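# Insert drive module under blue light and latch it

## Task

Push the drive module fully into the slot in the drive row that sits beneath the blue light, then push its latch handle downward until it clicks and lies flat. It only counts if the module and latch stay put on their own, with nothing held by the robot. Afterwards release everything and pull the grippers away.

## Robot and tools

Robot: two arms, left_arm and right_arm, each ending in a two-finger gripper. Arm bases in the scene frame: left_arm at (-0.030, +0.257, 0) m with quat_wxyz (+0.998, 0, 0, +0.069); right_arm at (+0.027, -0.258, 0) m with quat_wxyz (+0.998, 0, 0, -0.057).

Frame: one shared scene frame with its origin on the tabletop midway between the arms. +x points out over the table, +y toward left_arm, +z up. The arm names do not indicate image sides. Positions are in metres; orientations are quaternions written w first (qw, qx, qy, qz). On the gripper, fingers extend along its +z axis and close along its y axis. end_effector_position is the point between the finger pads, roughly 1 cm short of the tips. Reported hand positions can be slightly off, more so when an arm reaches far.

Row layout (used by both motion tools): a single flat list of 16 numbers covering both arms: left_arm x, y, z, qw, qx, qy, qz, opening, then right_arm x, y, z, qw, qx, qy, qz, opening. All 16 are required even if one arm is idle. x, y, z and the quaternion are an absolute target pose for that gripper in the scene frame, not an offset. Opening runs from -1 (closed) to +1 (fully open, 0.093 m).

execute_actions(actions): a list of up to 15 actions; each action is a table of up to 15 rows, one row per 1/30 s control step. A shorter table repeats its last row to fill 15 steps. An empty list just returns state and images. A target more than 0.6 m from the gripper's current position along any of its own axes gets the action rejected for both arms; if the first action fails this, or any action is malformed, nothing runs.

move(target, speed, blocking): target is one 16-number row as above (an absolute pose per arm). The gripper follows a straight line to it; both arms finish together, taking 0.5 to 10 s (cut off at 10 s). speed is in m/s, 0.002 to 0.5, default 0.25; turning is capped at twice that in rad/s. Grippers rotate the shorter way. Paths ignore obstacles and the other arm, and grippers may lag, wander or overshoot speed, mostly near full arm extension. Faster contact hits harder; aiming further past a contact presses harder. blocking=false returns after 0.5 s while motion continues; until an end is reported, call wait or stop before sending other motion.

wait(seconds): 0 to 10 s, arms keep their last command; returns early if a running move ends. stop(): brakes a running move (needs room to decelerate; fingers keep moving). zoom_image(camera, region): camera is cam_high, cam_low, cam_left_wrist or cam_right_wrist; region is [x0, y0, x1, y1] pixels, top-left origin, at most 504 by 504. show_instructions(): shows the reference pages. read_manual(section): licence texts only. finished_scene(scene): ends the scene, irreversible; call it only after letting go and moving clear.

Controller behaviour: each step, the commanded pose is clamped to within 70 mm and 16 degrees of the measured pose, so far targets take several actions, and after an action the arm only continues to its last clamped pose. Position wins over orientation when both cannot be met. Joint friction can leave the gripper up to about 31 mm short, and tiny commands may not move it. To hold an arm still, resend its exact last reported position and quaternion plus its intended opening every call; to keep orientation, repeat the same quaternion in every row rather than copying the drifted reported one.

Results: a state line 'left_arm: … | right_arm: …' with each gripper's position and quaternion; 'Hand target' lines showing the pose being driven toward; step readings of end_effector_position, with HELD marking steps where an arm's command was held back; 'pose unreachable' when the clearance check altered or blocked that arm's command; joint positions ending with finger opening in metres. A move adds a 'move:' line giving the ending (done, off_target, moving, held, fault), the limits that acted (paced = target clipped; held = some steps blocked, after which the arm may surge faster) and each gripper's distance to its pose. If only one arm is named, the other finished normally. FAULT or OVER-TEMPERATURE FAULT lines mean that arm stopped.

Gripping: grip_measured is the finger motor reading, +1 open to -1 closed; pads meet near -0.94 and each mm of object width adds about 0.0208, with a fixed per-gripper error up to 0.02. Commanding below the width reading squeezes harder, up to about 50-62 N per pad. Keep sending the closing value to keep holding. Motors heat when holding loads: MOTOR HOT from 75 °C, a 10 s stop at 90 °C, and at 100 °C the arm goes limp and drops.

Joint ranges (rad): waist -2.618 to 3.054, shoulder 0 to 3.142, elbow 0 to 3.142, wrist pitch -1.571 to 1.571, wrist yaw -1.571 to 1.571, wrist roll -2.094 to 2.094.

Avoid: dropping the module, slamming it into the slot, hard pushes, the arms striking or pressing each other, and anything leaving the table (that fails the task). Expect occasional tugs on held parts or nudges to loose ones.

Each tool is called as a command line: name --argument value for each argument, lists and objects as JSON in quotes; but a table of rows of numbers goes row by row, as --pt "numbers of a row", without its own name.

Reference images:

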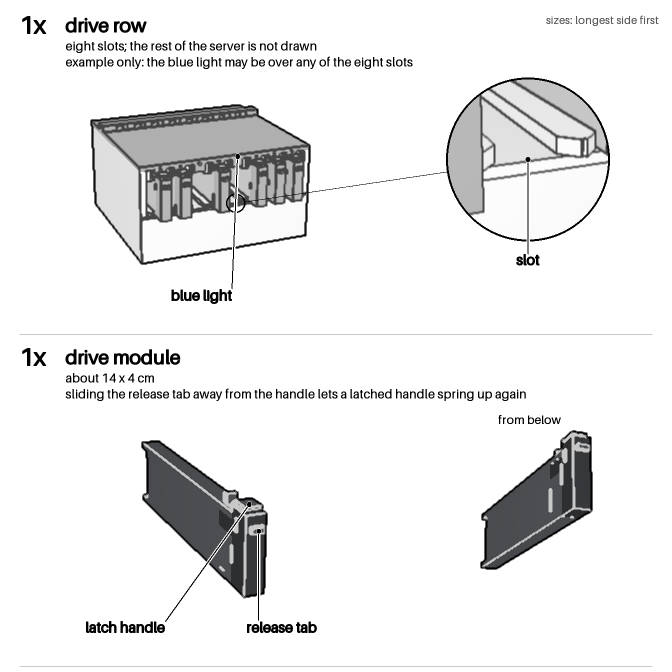

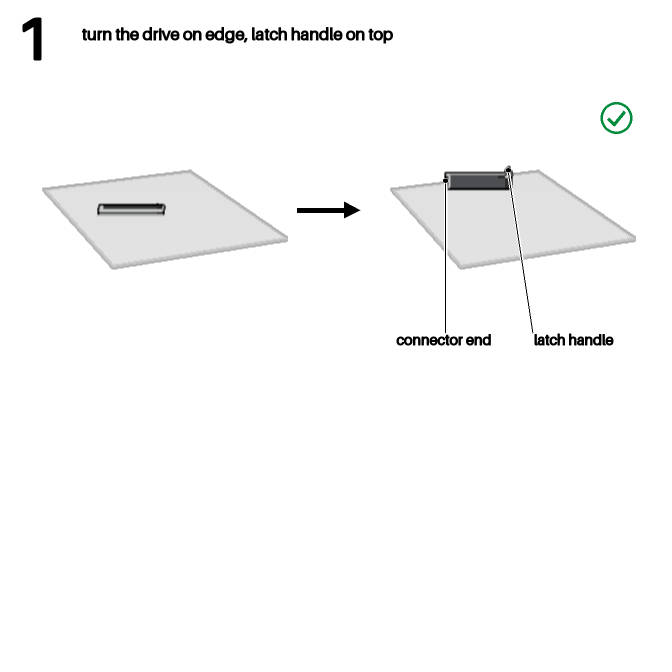

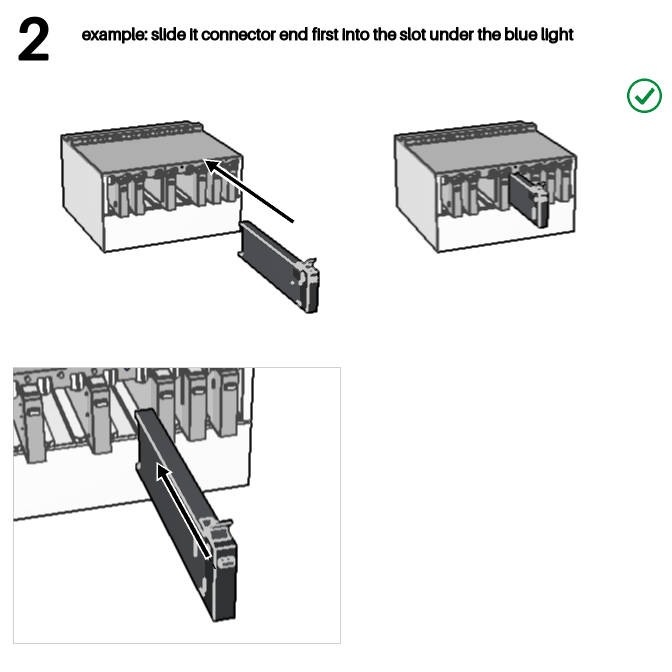

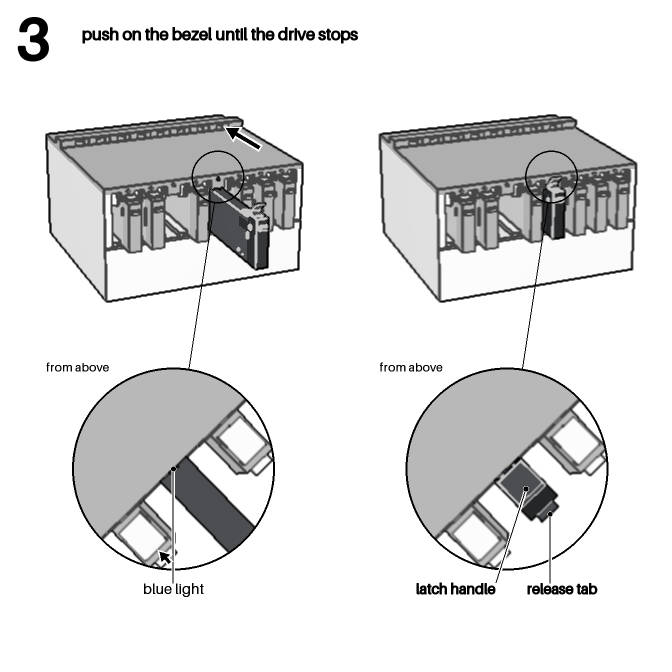

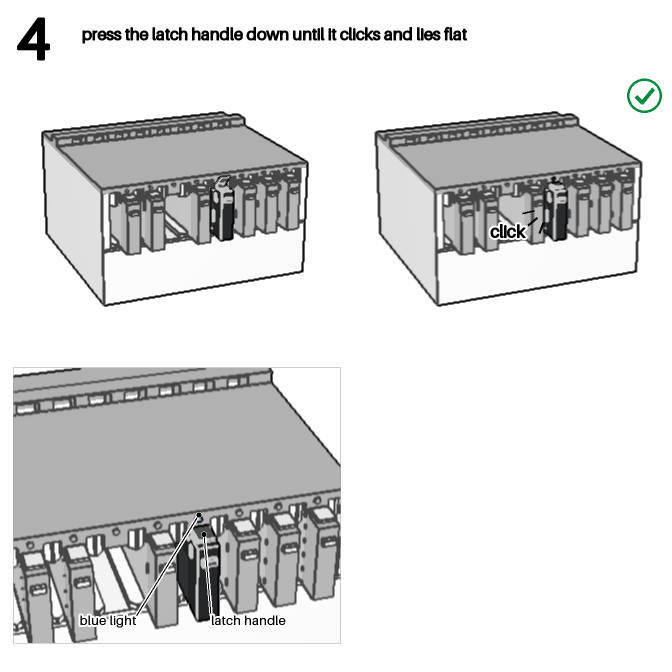

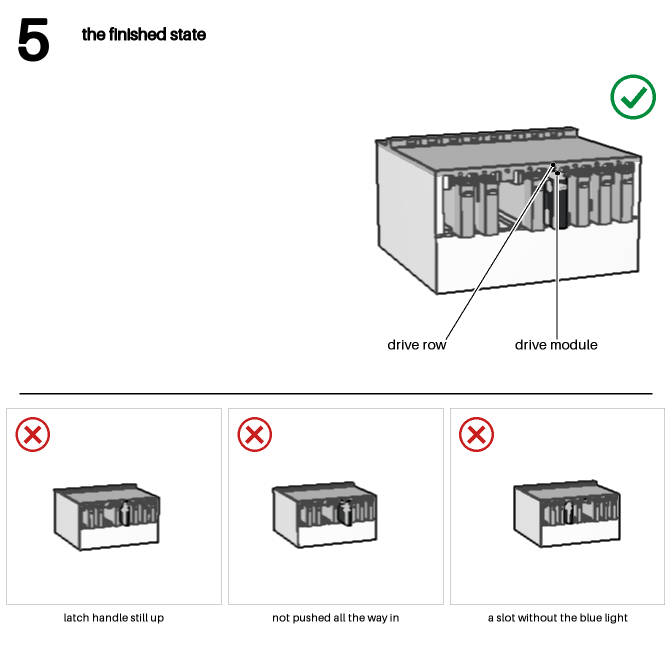

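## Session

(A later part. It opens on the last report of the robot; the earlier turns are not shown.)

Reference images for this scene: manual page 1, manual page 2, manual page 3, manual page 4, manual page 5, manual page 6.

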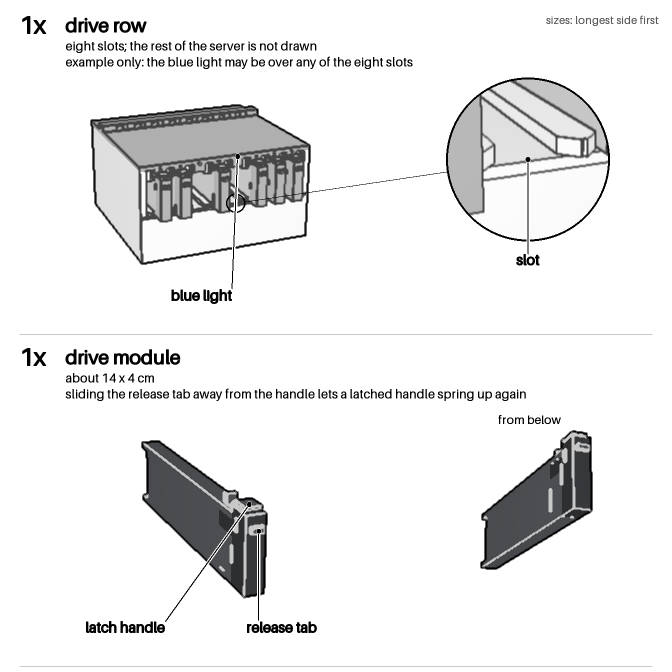

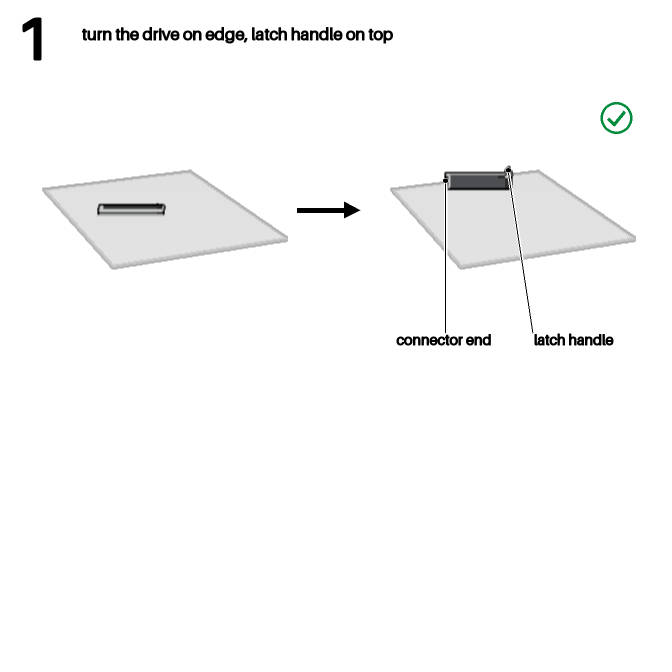

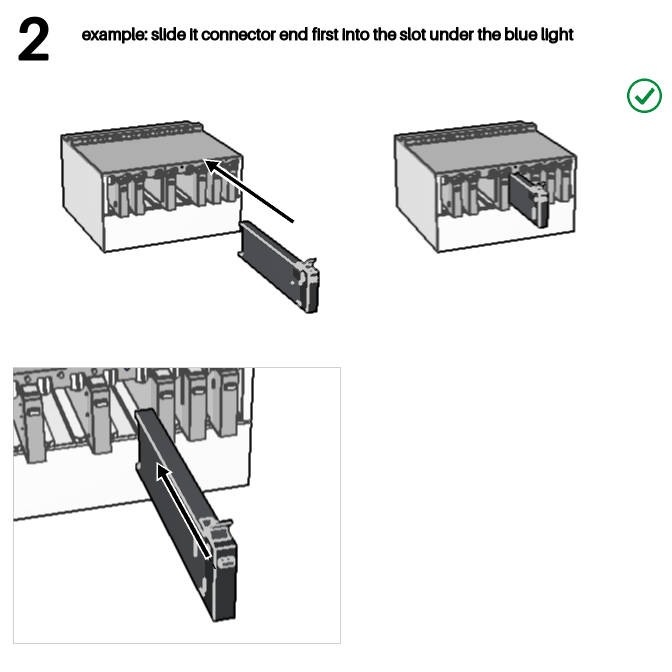

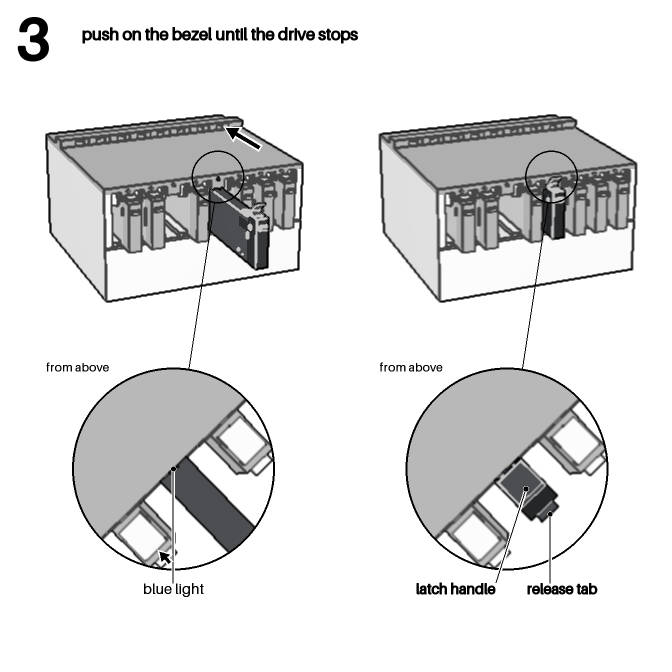

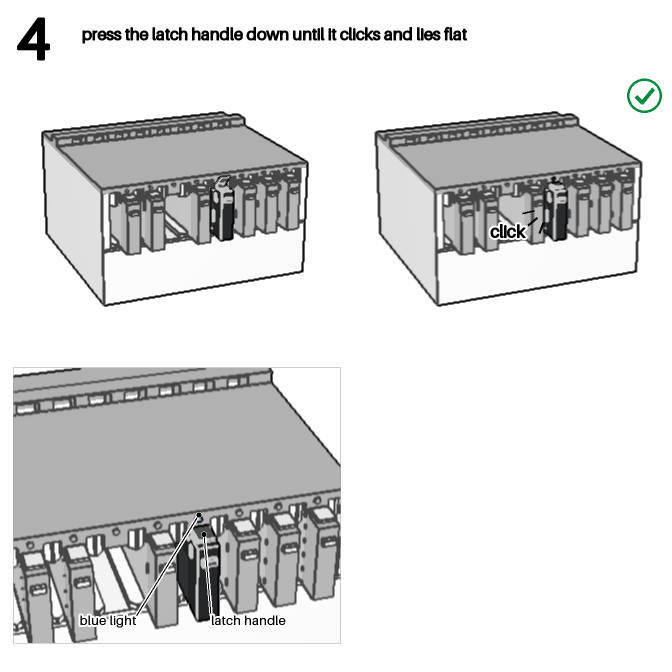

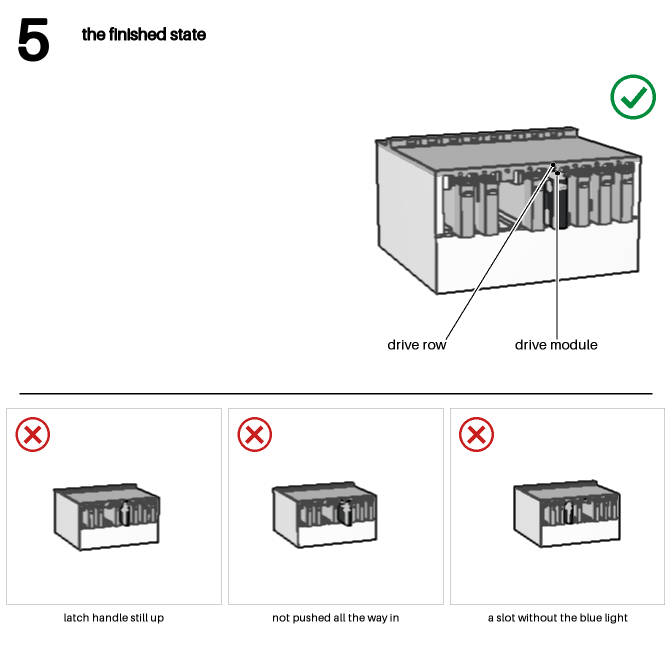

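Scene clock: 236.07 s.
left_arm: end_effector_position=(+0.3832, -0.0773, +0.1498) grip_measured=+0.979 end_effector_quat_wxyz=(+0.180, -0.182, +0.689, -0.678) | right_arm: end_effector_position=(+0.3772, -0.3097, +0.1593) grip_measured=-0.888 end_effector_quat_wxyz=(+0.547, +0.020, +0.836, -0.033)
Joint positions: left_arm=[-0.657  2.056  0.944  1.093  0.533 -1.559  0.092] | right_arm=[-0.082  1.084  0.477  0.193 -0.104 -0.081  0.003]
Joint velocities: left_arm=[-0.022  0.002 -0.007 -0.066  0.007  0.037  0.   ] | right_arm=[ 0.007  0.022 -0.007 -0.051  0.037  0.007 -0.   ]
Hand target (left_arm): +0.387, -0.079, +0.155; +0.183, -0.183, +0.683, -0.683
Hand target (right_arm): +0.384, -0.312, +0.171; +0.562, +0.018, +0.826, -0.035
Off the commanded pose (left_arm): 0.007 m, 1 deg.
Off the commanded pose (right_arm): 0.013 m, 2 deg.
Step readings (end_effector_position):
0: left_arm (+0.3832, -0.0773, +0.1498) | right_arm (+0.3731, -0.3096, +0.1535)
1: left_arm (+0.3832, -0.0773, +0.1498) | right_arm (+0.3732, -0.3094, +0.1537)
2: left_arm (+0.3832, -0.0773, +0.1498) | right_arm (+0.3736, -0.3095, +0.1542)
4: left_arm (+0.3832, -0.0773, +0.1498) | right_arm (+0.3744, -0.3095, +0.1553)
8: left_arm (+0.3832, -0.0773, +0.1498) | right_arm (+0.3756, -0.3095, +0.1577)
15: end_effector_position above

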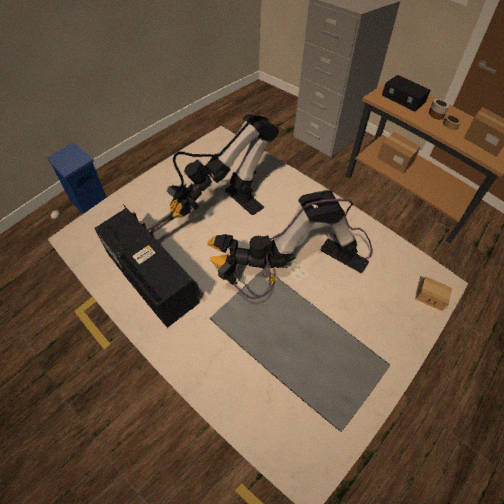

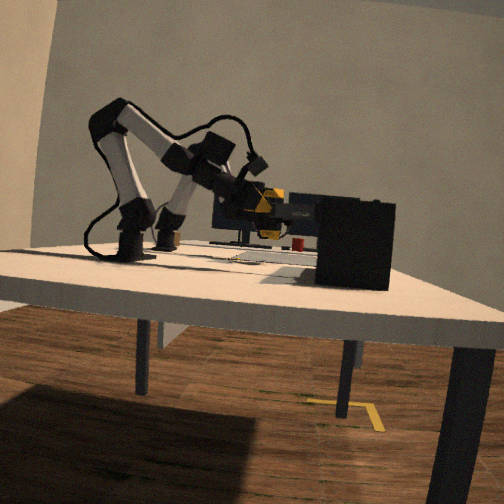

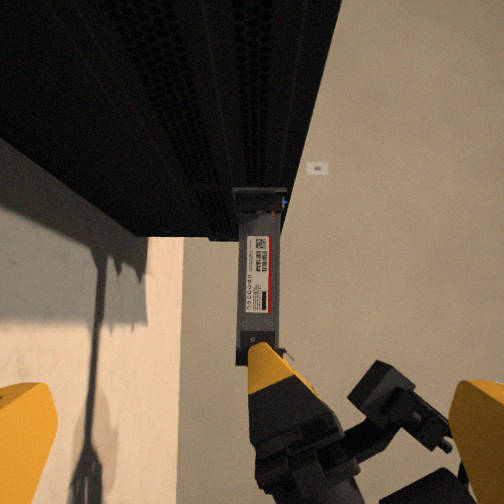

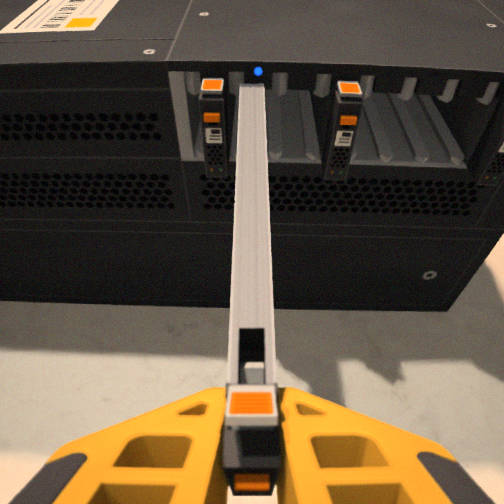

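execute_actions --actions '[[[0.387,-0.079,0.155,0.183,-0.183,0.683,-0.683,1,0.383,-0.316,0.163,0.559,0.02,0.8284,-0.033,-0.92],[0.387,-0.079,0.155,0.183,-0.183,0.683,-0.683,1,0.383,-0.308,0.173,0.559,0.02,0.8284,-0.033,-0.92],[0.387,-0.079,0.155,0.183,-0.183,0.683,-0.683,1,0.383,-0.316,0.163,0.559,0.02,0.8284,-0.033,-0.92],[0.387,-0.079,0.155,0.183,-0.183,0.683,-0.683,1,0.383,-0.308,0.173,0.559,0.02,0.8284,-0.033,-0.92],[0.387,-0.079,0.155,0.183,-0.183,0.683,-0.683,1,0.383,-0.316,0.163,0.559,0.02,0.8284,-0.033,-0.92],[0.387,-0.079,0.155,0.183,-0.183,0.683,-0.683,1,0.383,-0.308,0.173,0.559,0.02,0.8284,-0.033,-0.92],[0.387,-0.079,0.155,0.183,-0.183,0.683,-0.683,1,0.383,-0.316,0.163,0.559,0.02,0.8284,-0.033,-0.92],[0.387,-0.079,0.155,0.183,-0.183,0.683,-0.683,1,0.383,-0.308,0.173,0.559,0.02,0.8284,-0.033,-0.92],[0.387,-0.079,0.155,0.183,-0.183,0.683,-0.683,1,0.383,-0.316,0.163,0.559,0.02,0.8284,-0.033,-0.92],[0.387,-0.079,0.155,0.183,-0.183,0.683,-0.683,1,0.383,-0.308,0.173,0.559,0.02,0.8284,-0.033,-0.92],[0.387,-0.079,0.155,0.183,-0.183,0.683,-0.683,1,0.383,-0.316,0.163,0.559,0.02,0.8284,-0.033,-0.92],[0.387,-0.079,0.155,0.183,-0.183,0.683,-0.683,1,0.383,-0.308,0.173,0.559,0.02,0.8284,-0.033,-0.92],[0.387,-0.079,0.155,0.183,-0.183,0.683,-0.683,1,0.383,-0.316,0.163,0.559,0.02,0.8284,-0.033,-0.92],[0.387,-0.079,0.155,0.183,-0.183,0.683,-0.683,1,0.383,-0.308,0.173,0.559,0.02,0.8284,-0.033,-0.92],[0.387,-0.079,0.155,0.183,-0.183,0.683,-0.683,1,0.383,-0.312,0.168,0.559,0.02,0.8284,-0.033,-0.92]]]'

zoom_image --camera "cam_right_wrist" --region '[152,0,352,200]'

zoom_image --camera "cam_left_wrist" --region '[215,175,305,265]'

Scene clock: 249.20 s.
left_arm: end_effector_position=(+0.3832, -0.0773, +0.1498) grip_measured=+0.979 end_effector_quat_wxyz=(+0.180, -0.182, +0.689, -0.678) | right_arm: end_effector_position=(+0.3766, -0.3109, +0.1558) grip_measured=-0.888 end_effector_quat_wxyz=(+0.542, +0.022, +0.840, -0.031)
Joint positions: left_arm=[-0.657  2.056  0.944  1.093  0.533 -1.559  0.092] | right_arm=[-0.089  1.091  0.477  0.187 -0.11  -0.08   0.003]
Joint velocities: left_arm=[ 0.017  0.007 -0.012  0.037  0.007 -0.051 -0.   ] | right_arm=[-0.012  0.007 -0.012 -0.007 -0.022 -0.037 -0.002]
Hand target (left_arm): +0.387, -0.079, +0.155; +0.183, -0.183, +0.683, -0.683
Hand target (right_arm): +0.382, -0.312, +0.168; +0.559, +0.020, +0.828, -0.033
Off the commanded pose (left_arm): 0.007 m, 1 deg.
Off the commanded pose (right_arm): 0.014 m, 2 deg.
Step readings (end_effector_position):
0: left_arm (+0.3832, -0.0773, +0.1498) | right_arm (+0.3771, -0.3097, +0.1593)
1: left_arm (+0.3832, -0.0773, +0.1498) | right_arm (+0.3774, -0.3097, +0.1591)
2: left_arm (+0.3832, -0.0773, +0.1498) | right_arm (+0.3772, -0.3103, +0.1587)
4: left_arm (+0.3832, -0.0773, +0.1498) | right_arm (+0.3770, -0.3106, +0.1579)
8: left_arm (+0.3832, -0.0773, +0.1498) | right_arm (+0.3767, -0.3113, +0.1568)
15: end_effector_position above

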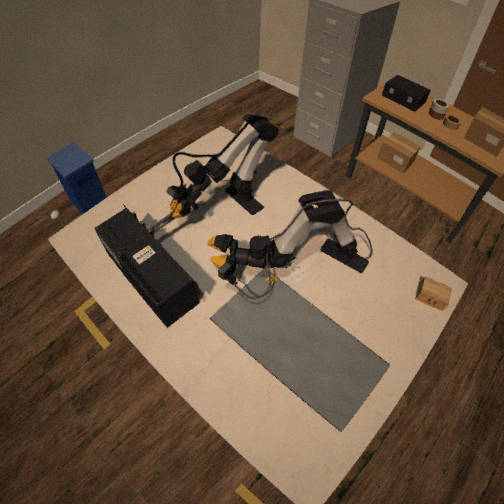

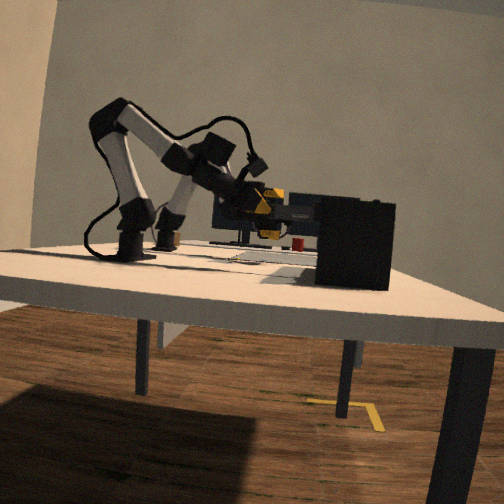

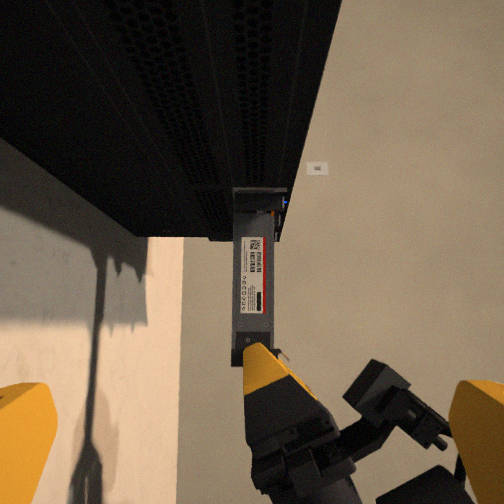

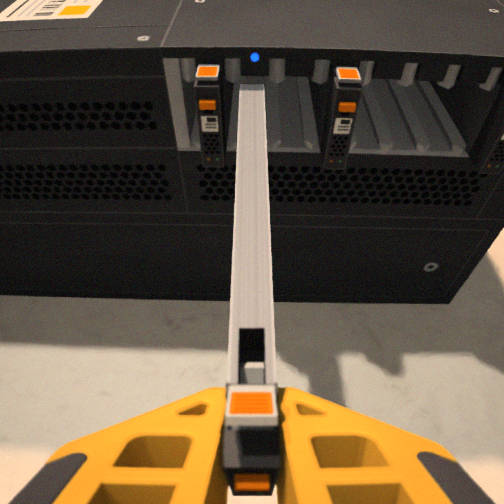

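Region (152, 0, 352, 200) of cam_right_wrist's 504x504 image, scaled by 2.520, with more detail than that image has.

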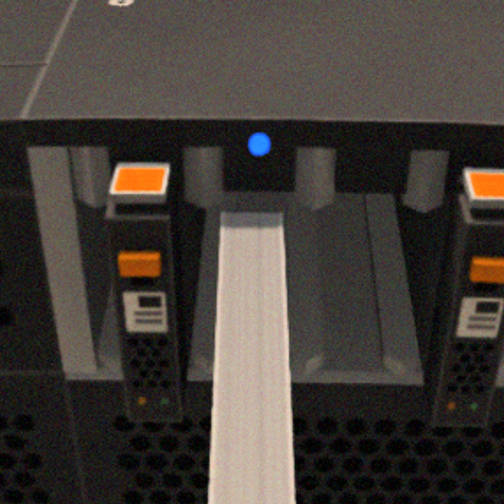

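Region (215, 175, 305, 265) of cam_left_wrist's 504x504 image, scaled by 5.600, with more detail than that image has.

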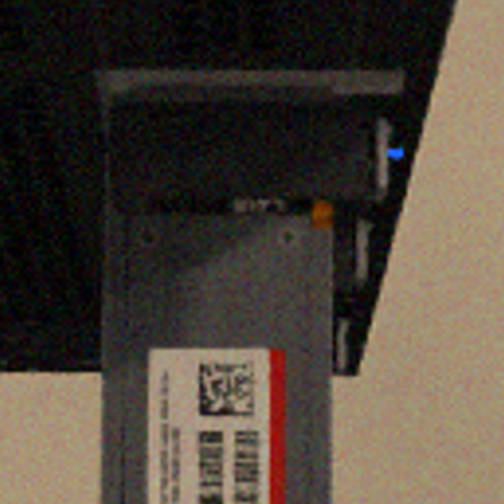

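execute_actions --actions '[[[0.387,-0.079,0.155,0.183,-0.183,0.683,-0.683,1,0.383,-0.316,0.175,0.561,0.02,0.827,-0.033,-0.92],[0.387,-0.079,0.155,0.183,-0.183,0.683,-0.683,1,0.3833,-0.31,0.165,0.561,0.02,0.827,-0.033,-0.92],[0.387,-0.079,0.155,0.183,-0.183,0.683,-0.683,1,0.3836,-0.316,0.175,0.561,0.02,0.827,-0.033,-0.92],[0.387,-0.079,0.155,0.183,-0.183,0.683,-0.683,1,0.384,-0.31,0.165,0.561,0.02,0.827,-0.033,-0.92],[0.387,-0.079,0.155,0.183,-0.183,0.683,-0.683,1,0.3845,-0.316,0.175,0.561,0.02,0.827,-0.033,-0.92],[0.387,-0.079,0.155,0.183,-0.183,0.683,-0.683,1,0.385,-0.31,0.165,0.561,0.02,0.827,-0.033,-0.92],[0.387,-0.079,0.155,0.183,-0.183,0.683,-0.683,1,0.3855,-0.316,0.175,0.561,0.02,0.827,-0.033,-0.92],[0.387,-0.079,0.155,0.183,-0.183,0.683,-0.683,1,0.386,-0.31,0.165,0.561,0.02,0.827,-0.033,-0.92],[0.387,-0.079,0.155,0.183,-0.183,0.683,-0.683,1,0.3865,-0.316,0.175,0.561,0.02,0.827,-0.033,-0.92],[0.387,-0.079,0.155,0.183,-0.183,0.683,-0.683,1,0.387,-0.31,0.165,0.561,0.02,0.827,-0.033,-0.92],[0.387,-0.079,0.155,0.183,-0.183,0.683,-0.683,1,0.3876,-0.316,0.175,0.561,0.02,0.827,-0.033,-0.92],[0.387,-0.079,0.155,0.183,-0.183,0.683,-0.683,1,0.3882,-0.31,0.165,0.561,0.02,0.827,-0.033,-0.92],[0.387,-0.079,0.155,0.183,-0.183,0.683,-0.683,1,0.3888,-0.316,0.175,0.561,0.02,0.827,-0.033,-0.92],[0.387,-0.079,0.155,0.183,-0.183,0.683,-0.683,1,0.3894,-0.31,0.165,0.561,0.02,0.827,-0.033,-0.92],[0.387,-0.079,0.155,0.183,-0.183,0.683,-0.683,1,0.39,-0.313,0.170,0.561,0.02,0.827,-0.033,-0.92]]]'

zoom_image --camera "cam_right_wrist" --region '[152,0,352,200]'

zoom_image --camera "cam_left_wrist" --region '[215,175,305,265]'

Scene clock: 257.70 s.
left_arm: end_effector_position=(+0.3832, -0.0773, +0.1498) grip_measured=+0.979 end_effector_quat_wxyz=(+0.180, -0.182, +0.689, -0.678) | right_arm: end_effector_position=(+0.3799, -0.3117, +0.1564) grip_measured=-0.888 end_effector_quat_wxyz=(+0.543, +0.022, +0.839, -0.030)
Joint positions: left_arm=[-0.657  2.056  0.944  1.093  0.533 -1.559  0.092] | right_arm=[-0.09   1.107  0.486  0.198 -0.112 -0.08   0.003]
Joint velocities: left_arm=[-0.027 -0.017 -0.007  0.022  0.022 -0.037 -0.   ] | right_arm=[ 0.007  0.11   0.012  0.051  0.037 -0.022  0.001]
Hand target (left_arm): +0.387, -0.079, +0.155; +0.183, -0.183, +0.683, -0.683
Hand target (right_arm): +0.389, -0.313, +0.170; +0.561, +0.020, +0.827, -0.033
Off the commanded pose (left_arm): 0.007 m, 1 deg.
Off the commanded pose (right_arm): 0.017 m, 3 deg.
Step readings (end_effector_position):
0: left_arm (+0.3832, -0.0773, +0.1498) | right_arm (+0.3766, -0.3109, +0.1558)
1: left_arm (+0.3832, -0.0773, +0.1498) | right_arm (+0.3765, -0.3109, +0.1554)
2: left_arm (+0.3832, -0.0773, +0.1498) | right_arm (+0.3766, -0.3110, +0.1557)
4: left_arm (+0.3832, -0.0773, +0.1498) | right_arm (+0.3766, -0.3111, +0.1558)
8: left_arm (+0.3832, -0.0773, +0.1498) | right_arm (+0.3772, -0.3112, +0.1567)
15: end_effector_position above

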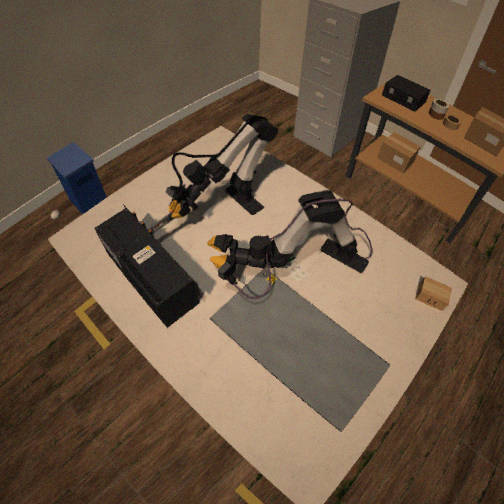

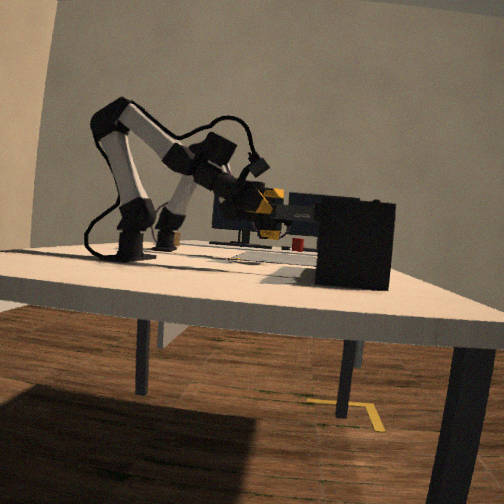

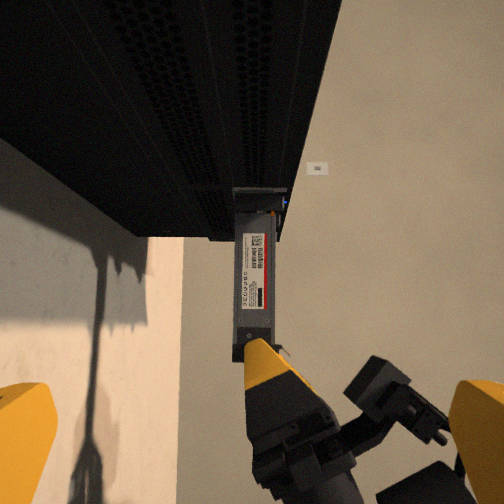

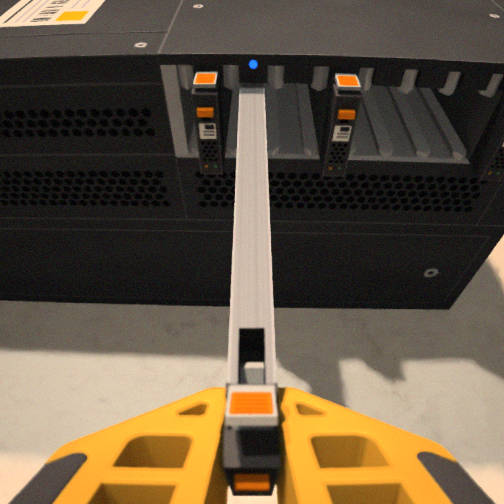

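Region (152, 0, 352, 200) of cam_right_wrist's 504x504 image, scaled by 2.520, with more detail than that image has.

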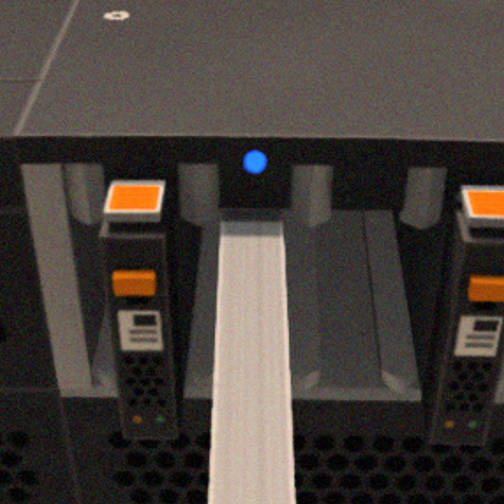

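Region (215, 175, 305, 265) of cam_left_wrist's 504x504 image, scaled by 5.600, with more detail than that image has.

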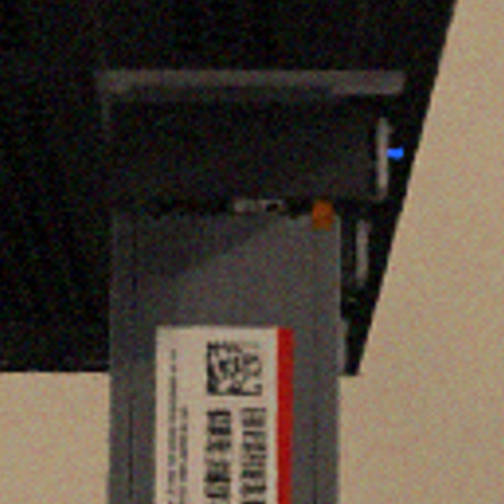

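At the mouth. Continue with z slightly higher.

execute_actions --actions '[[[0.387,-0.079,0.155,0.183,-0.183,0.683,-0.683,1,0.3905,-0.315,0.176,0.562,0.02,0.8264,-0.033,-0.92],[0.387,-0.079,0.155,0.183,-0.183,0.683,-0.683,1,0.391,-0.311,0.166,0.562,0.02,0.8264,-0.033,-0.92],[0.387,-0.079,0.155,0.183,-0.183,0.683,-0.683,1,0.3916,-0.315,0.176,0.562,0.02,0.8264,-0.033,-0.92],[0.387,-0.079,0.155,0.183,-0.183,0.683,-0.683,1,0.3922,-0.311,0.166,0.562,0.02,0.8264,-0.033,-0.92],[0.387,-0.079,0.155,0.183,-0.183,0.683,-0.683,1,0.3929,-0.315,0.176,0.562,0.02,0.8264,-0.033,-0.92],[0.387,-0.079,0.155,0.183,-0.183,0.683,-0.683,1,0.3936,-0.311,0.166,0.562,0.02,0.8264,-0.033,-0.92],[0.387,-0.079,0.155,0.183,-0.183,0.683,-0.683,1,0.3944,-0.315,0.176,0.562,0.02,0.8264,-0.033,-0.92],[0.387,-0.079,0.155,0.183,-0.183,0.683,-0.683,1,0.3952,-0.311,0.166,0.562,0.02,0.8264,-0.033,-0.92],[0.387,-0.079,0.155,0.183,-0.183,0.683,-0.683,1,0.396,-0.315,0.176,0.562,0.02,0.8264,-0.033,-0.92],[0.387,-0.079,0.155,0.183,-0.183,0.683,-0.683,1,0.397,-0.311,0.166,0.562,0.02,0.8264,-0.033,-0.92],[0.387,-0.079,0.155,0.183,-0.183,0.683,-0.683,1,0.398,-0.315,0.176,0.562,0.02,0.8264,-0.033,-0.92],[0.387,-0.079,0.155,0.183,-0.183,0.683,-0.683,1,0.399,-0.311,0.166,0.562,0.02,0.8264,-0.033,-0.92],[0.387,-0.079,0.155,0.183,-0.183,0.683,-0.683,1,0.4,-0.315,0.176,0.562,0.02,0.8264,-0.033,-0.92],[0.387,-0.079,0.155,0.183,-0.183,0.683,-0.683,1,0.401,-0.311,0.166,0.562,0.02,0.8264,-0.033,-0.92],[0.387,-0.079,0.155,0.183,-0.183,0.683,-0.683,1,0.402,-0.313,0.171,0.562,0.02,0.8264,-0.033,-0.92]]]'

Scene clock: 269.43 s.
left_arm: end_effector_position=(+0.3832, -0.0773, +0.1498) grip_measured=+0.979 end_effector_quat_wxyz=(+0.180, -0.182, +0.689, -0.678) | right_arm: end_effector_position=(+0.3893, -0.3132, +0.1556) grip_measured=-0.888 end_effector_quat_wxyz=(+0.544, +0.022, +0.838, -0.031)
Joint positions: left_arm=[-0.657  2.056  0.944  1.093  0.533 -1.559  0.092] | right_arm=[-0.088  1.158  0.507  0.23  -0.109 -0.078  0.003]
Joint velocities: left_arm=[ 0.002 -0.012  0.017 -0.051  0.007 -0.022  0.001] | right_arm=[-0.012  0.139 -0.007  0.183  0.022  0.022 -0.001]
Hand target (left_arm): +0.387, -0.079, +0.155; +0.183, -0.183, +0.683, -0.683
Hand target (right_arm): +0.401, -0.313, +0.171; +0.562, +0.021, +0.826, -0.033
Off the commanded pose (left_arm): 0.007 m, 1 deg.
Off the commanded pose (right_arm): 0.020 m, 3 deg.
Step readings (end_effector_position):
0: left_arm (+0.3832, -0.0773, +0.1498) | right_arm (+0.3802, -0.3117, +0.1559)
1: left_arm (+0.3832, -0.0773, +0.1498) | right_arm (+0.3803, -0.3117, +0.1563)
2: left_arm (+0.3832, -0.0773, +0.1498) | right_arm (+0.3806, -0.3118, +0.1569)
4: left_arm (+0.3832, -0.0773, +0.1498) | right_arm (+0.3815, -0.3122, +0.1570)
8: left_arm (+0.3832, -0.0773, +0.1498) | right_arm (+0.3840, -0.3128, +0.1569)
15: end_effector_position above

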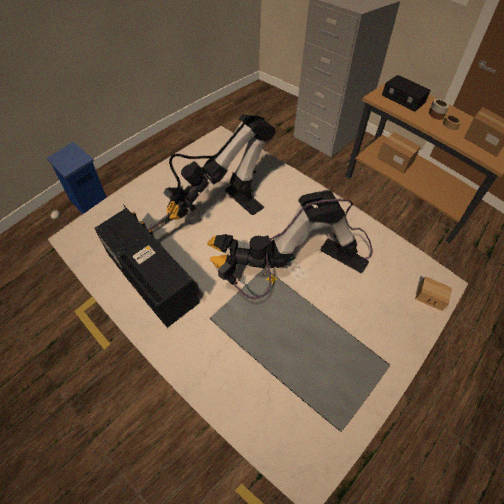

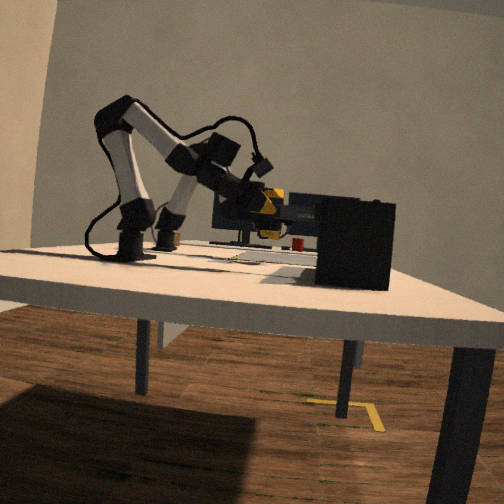

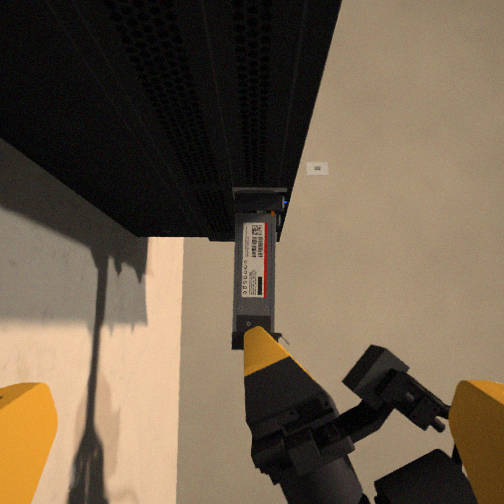

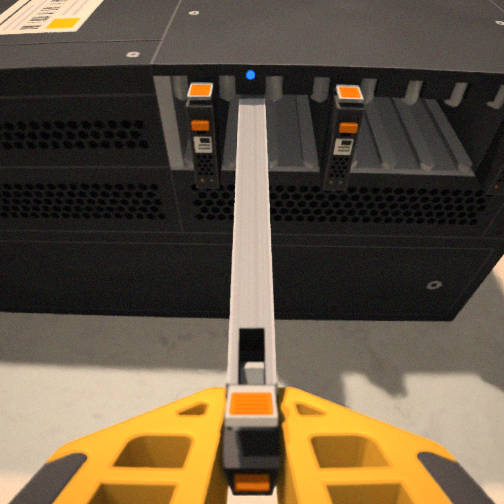

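execute_actions --actions '[[[0.387,-0.079,0.155,0.183,-0.183,0.683,-0.683,1,0.4035,-0.312,0.178,0.562,0.02,0.8264,-0.033,-0.92],[0.387,-0.079,0.155,0.183,-0.183,0.683,-0.683,1,0.405,-0.3121,0.170,0.562,0.02,0.8264,-0.033,-0.92],[0.387,-0.079,0.155,0.183,-0.183,0.683,-0.683,1,0.407,-0.3122,0.178,0.562,0.02,0.8264,-0.033,-0.92],[0.387,-0.079,0.155,0.183,-0.183,0.683,-0.683,1,0.409,-0.3124,0.170,0.562,0.02,0.8264,-0.033,-0.92],[0.387,-0.079,0.155,0.183,-0.183,0.683,-0.683,1,0.411,-0.3125,0.178,0.562,0.02,0.8264,-0.033,-0.92],[0.387,-0.079,0.155,0.183,-0.183,0.683,-0.683,1,0.413,-0.3127,0.170,0.562,0.02,0.8264,-0.033,-0.92],[0.387,-0.079,0.155,0.183,-0.183,0.683,-0.683,1,0.415,-0.3128,0.178,0.562,0.02,0.8264,-0.033,-0.92],[0.387,-0.079,0.155,0.183,-0.183,0.683,-0.683,1,0.417,-0.313,0.170,0.562,0.02,0.8264,-0.033,-0.92],[0.387,-0.079,0.155,0.183,-0.183,0.683,-0.683,1,0.419,-0.3131,0.178,0.562,0.02,0.8264,-0.033,-0.92],[0.387,-0.079,0.155,0.183,-0.183,0.683,-0.683,1,0.421,-0.3132,0.170,0.562,0.02,0.8264,-0.033,-0.92],[0.387,-0.079,0.155,0.183,-0.183,0.683,-0.683,1,0.423,-0.3134,0.178,0.562,0.02,0.8264,-0.033,-0.92],[0.387,-0.079,0.155,0.183,-0.183,0.683,-0.683,1,0.425,-0.3135,0.170,0.562,0.02,0.8264,-0.033,-0.92],[0.387,-0.079,0.155,0.183,-0.183,0.683,-0.683,1,0.427,-0.3137,0.178,0.562,0.02,0.8264,-0.033,-0.92],[0.387,-0.079,0.155,0.183,-0.183,0.683,-0.683,1,0.429,-0.3138,0.170,0.562,0.02,0.8264,-0.033,-0.92],[0.387,-0.079,0.155,0.183,-0.183,0.683,-0.683,1,0.431,-0.314,0.173,0.562,0.02,0.8264,-0.033,-0.92]]]'

Scene clock: 278.00 s.
left_arm: end_effector_position=(+0.3832, -0.0773, +0.1498) grip_measured=+0.979 end_effector_quat_wxyz=(+0.180, -0.182, +0.689, -0.678) | right_arm: end_effector_position=(+0.4149, -0.3149, +0.1571) grip_measured=-0.888 end_effector_quat_wxyz=(+0.540, +0.022, +0.841, -0.030)
Joint positions: left_arm=[-0.657  2.056  0.944  1.093  0.533 -1.559  0.092] | right_arm=[-0.074  1.279  0.594  0.256 -0.098 -0.074  0.003]
Joint velocities: left_arm=[-0.017 -0.012 -0.022  0.037 -0.022 -0.051 -0.001] | right_arm=[ 0.022  0.305  0.115  0.256  0.007 -0.007 -0.001]
Hand target (left_arm): +0.387, -0.079, +0.155; +0.183, -0.183, +0.683, -0.683
Hand target (right_arm): +0.429, -0.314, +0.173; +0.562, +0.020, +0.826, -0.033
Off the commanded pose (left_arm): 0.007 m, 1 deg.
Off the commanded pose (right_arm): 0.023 m, 3 deg.
Step readings (end_effector_position):
0: left_arm (+0.3832, -0.0773, +0.1498) | right_arm (+0.3914, -0.3137, +0.1564)
1: left_arm (+0.3832, -0.0773, +0.1498) | right_arm (+0.3916, -0.3137, +0.1570)
2: left_arm (+0.3832, -0.0773, +0.1498) | right_arm (+0.3923, -0.3136, +0.1575)
4: left_arm (+0.3832, -0.0773, +0.1498) | right_arm (+0.3944, -0.3135, +0.1575)
8: left_arm (+0.3832, -0.0773, +0.1498) | right_arm (+0.4013, -0.3142, +0.1578)
15: end_effector_position above

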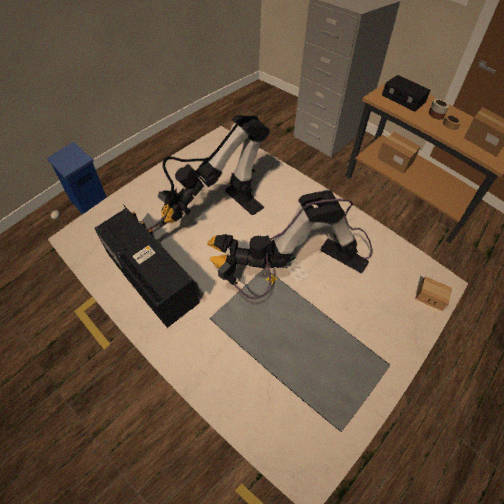

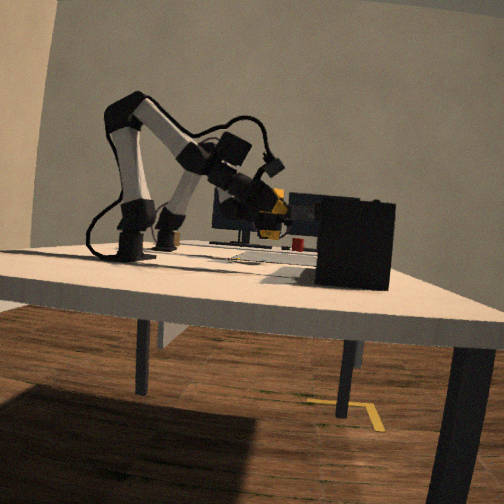

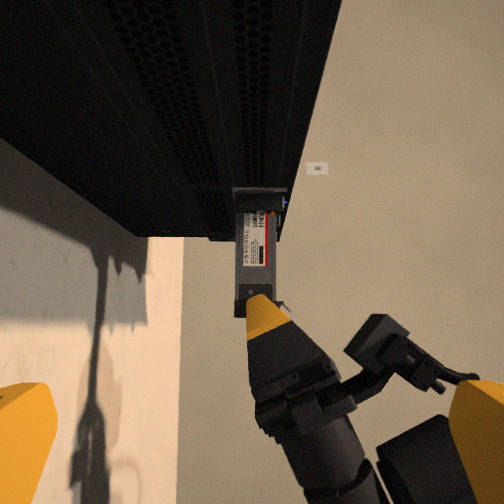

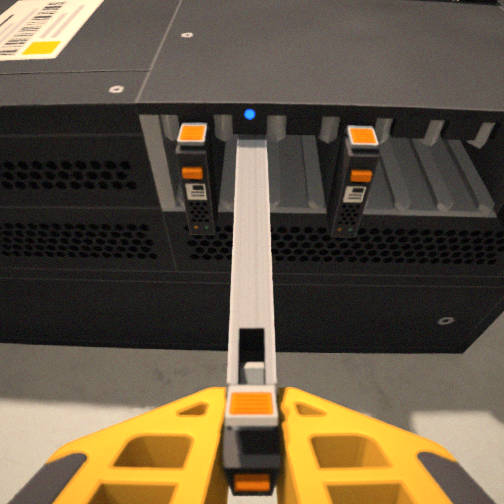

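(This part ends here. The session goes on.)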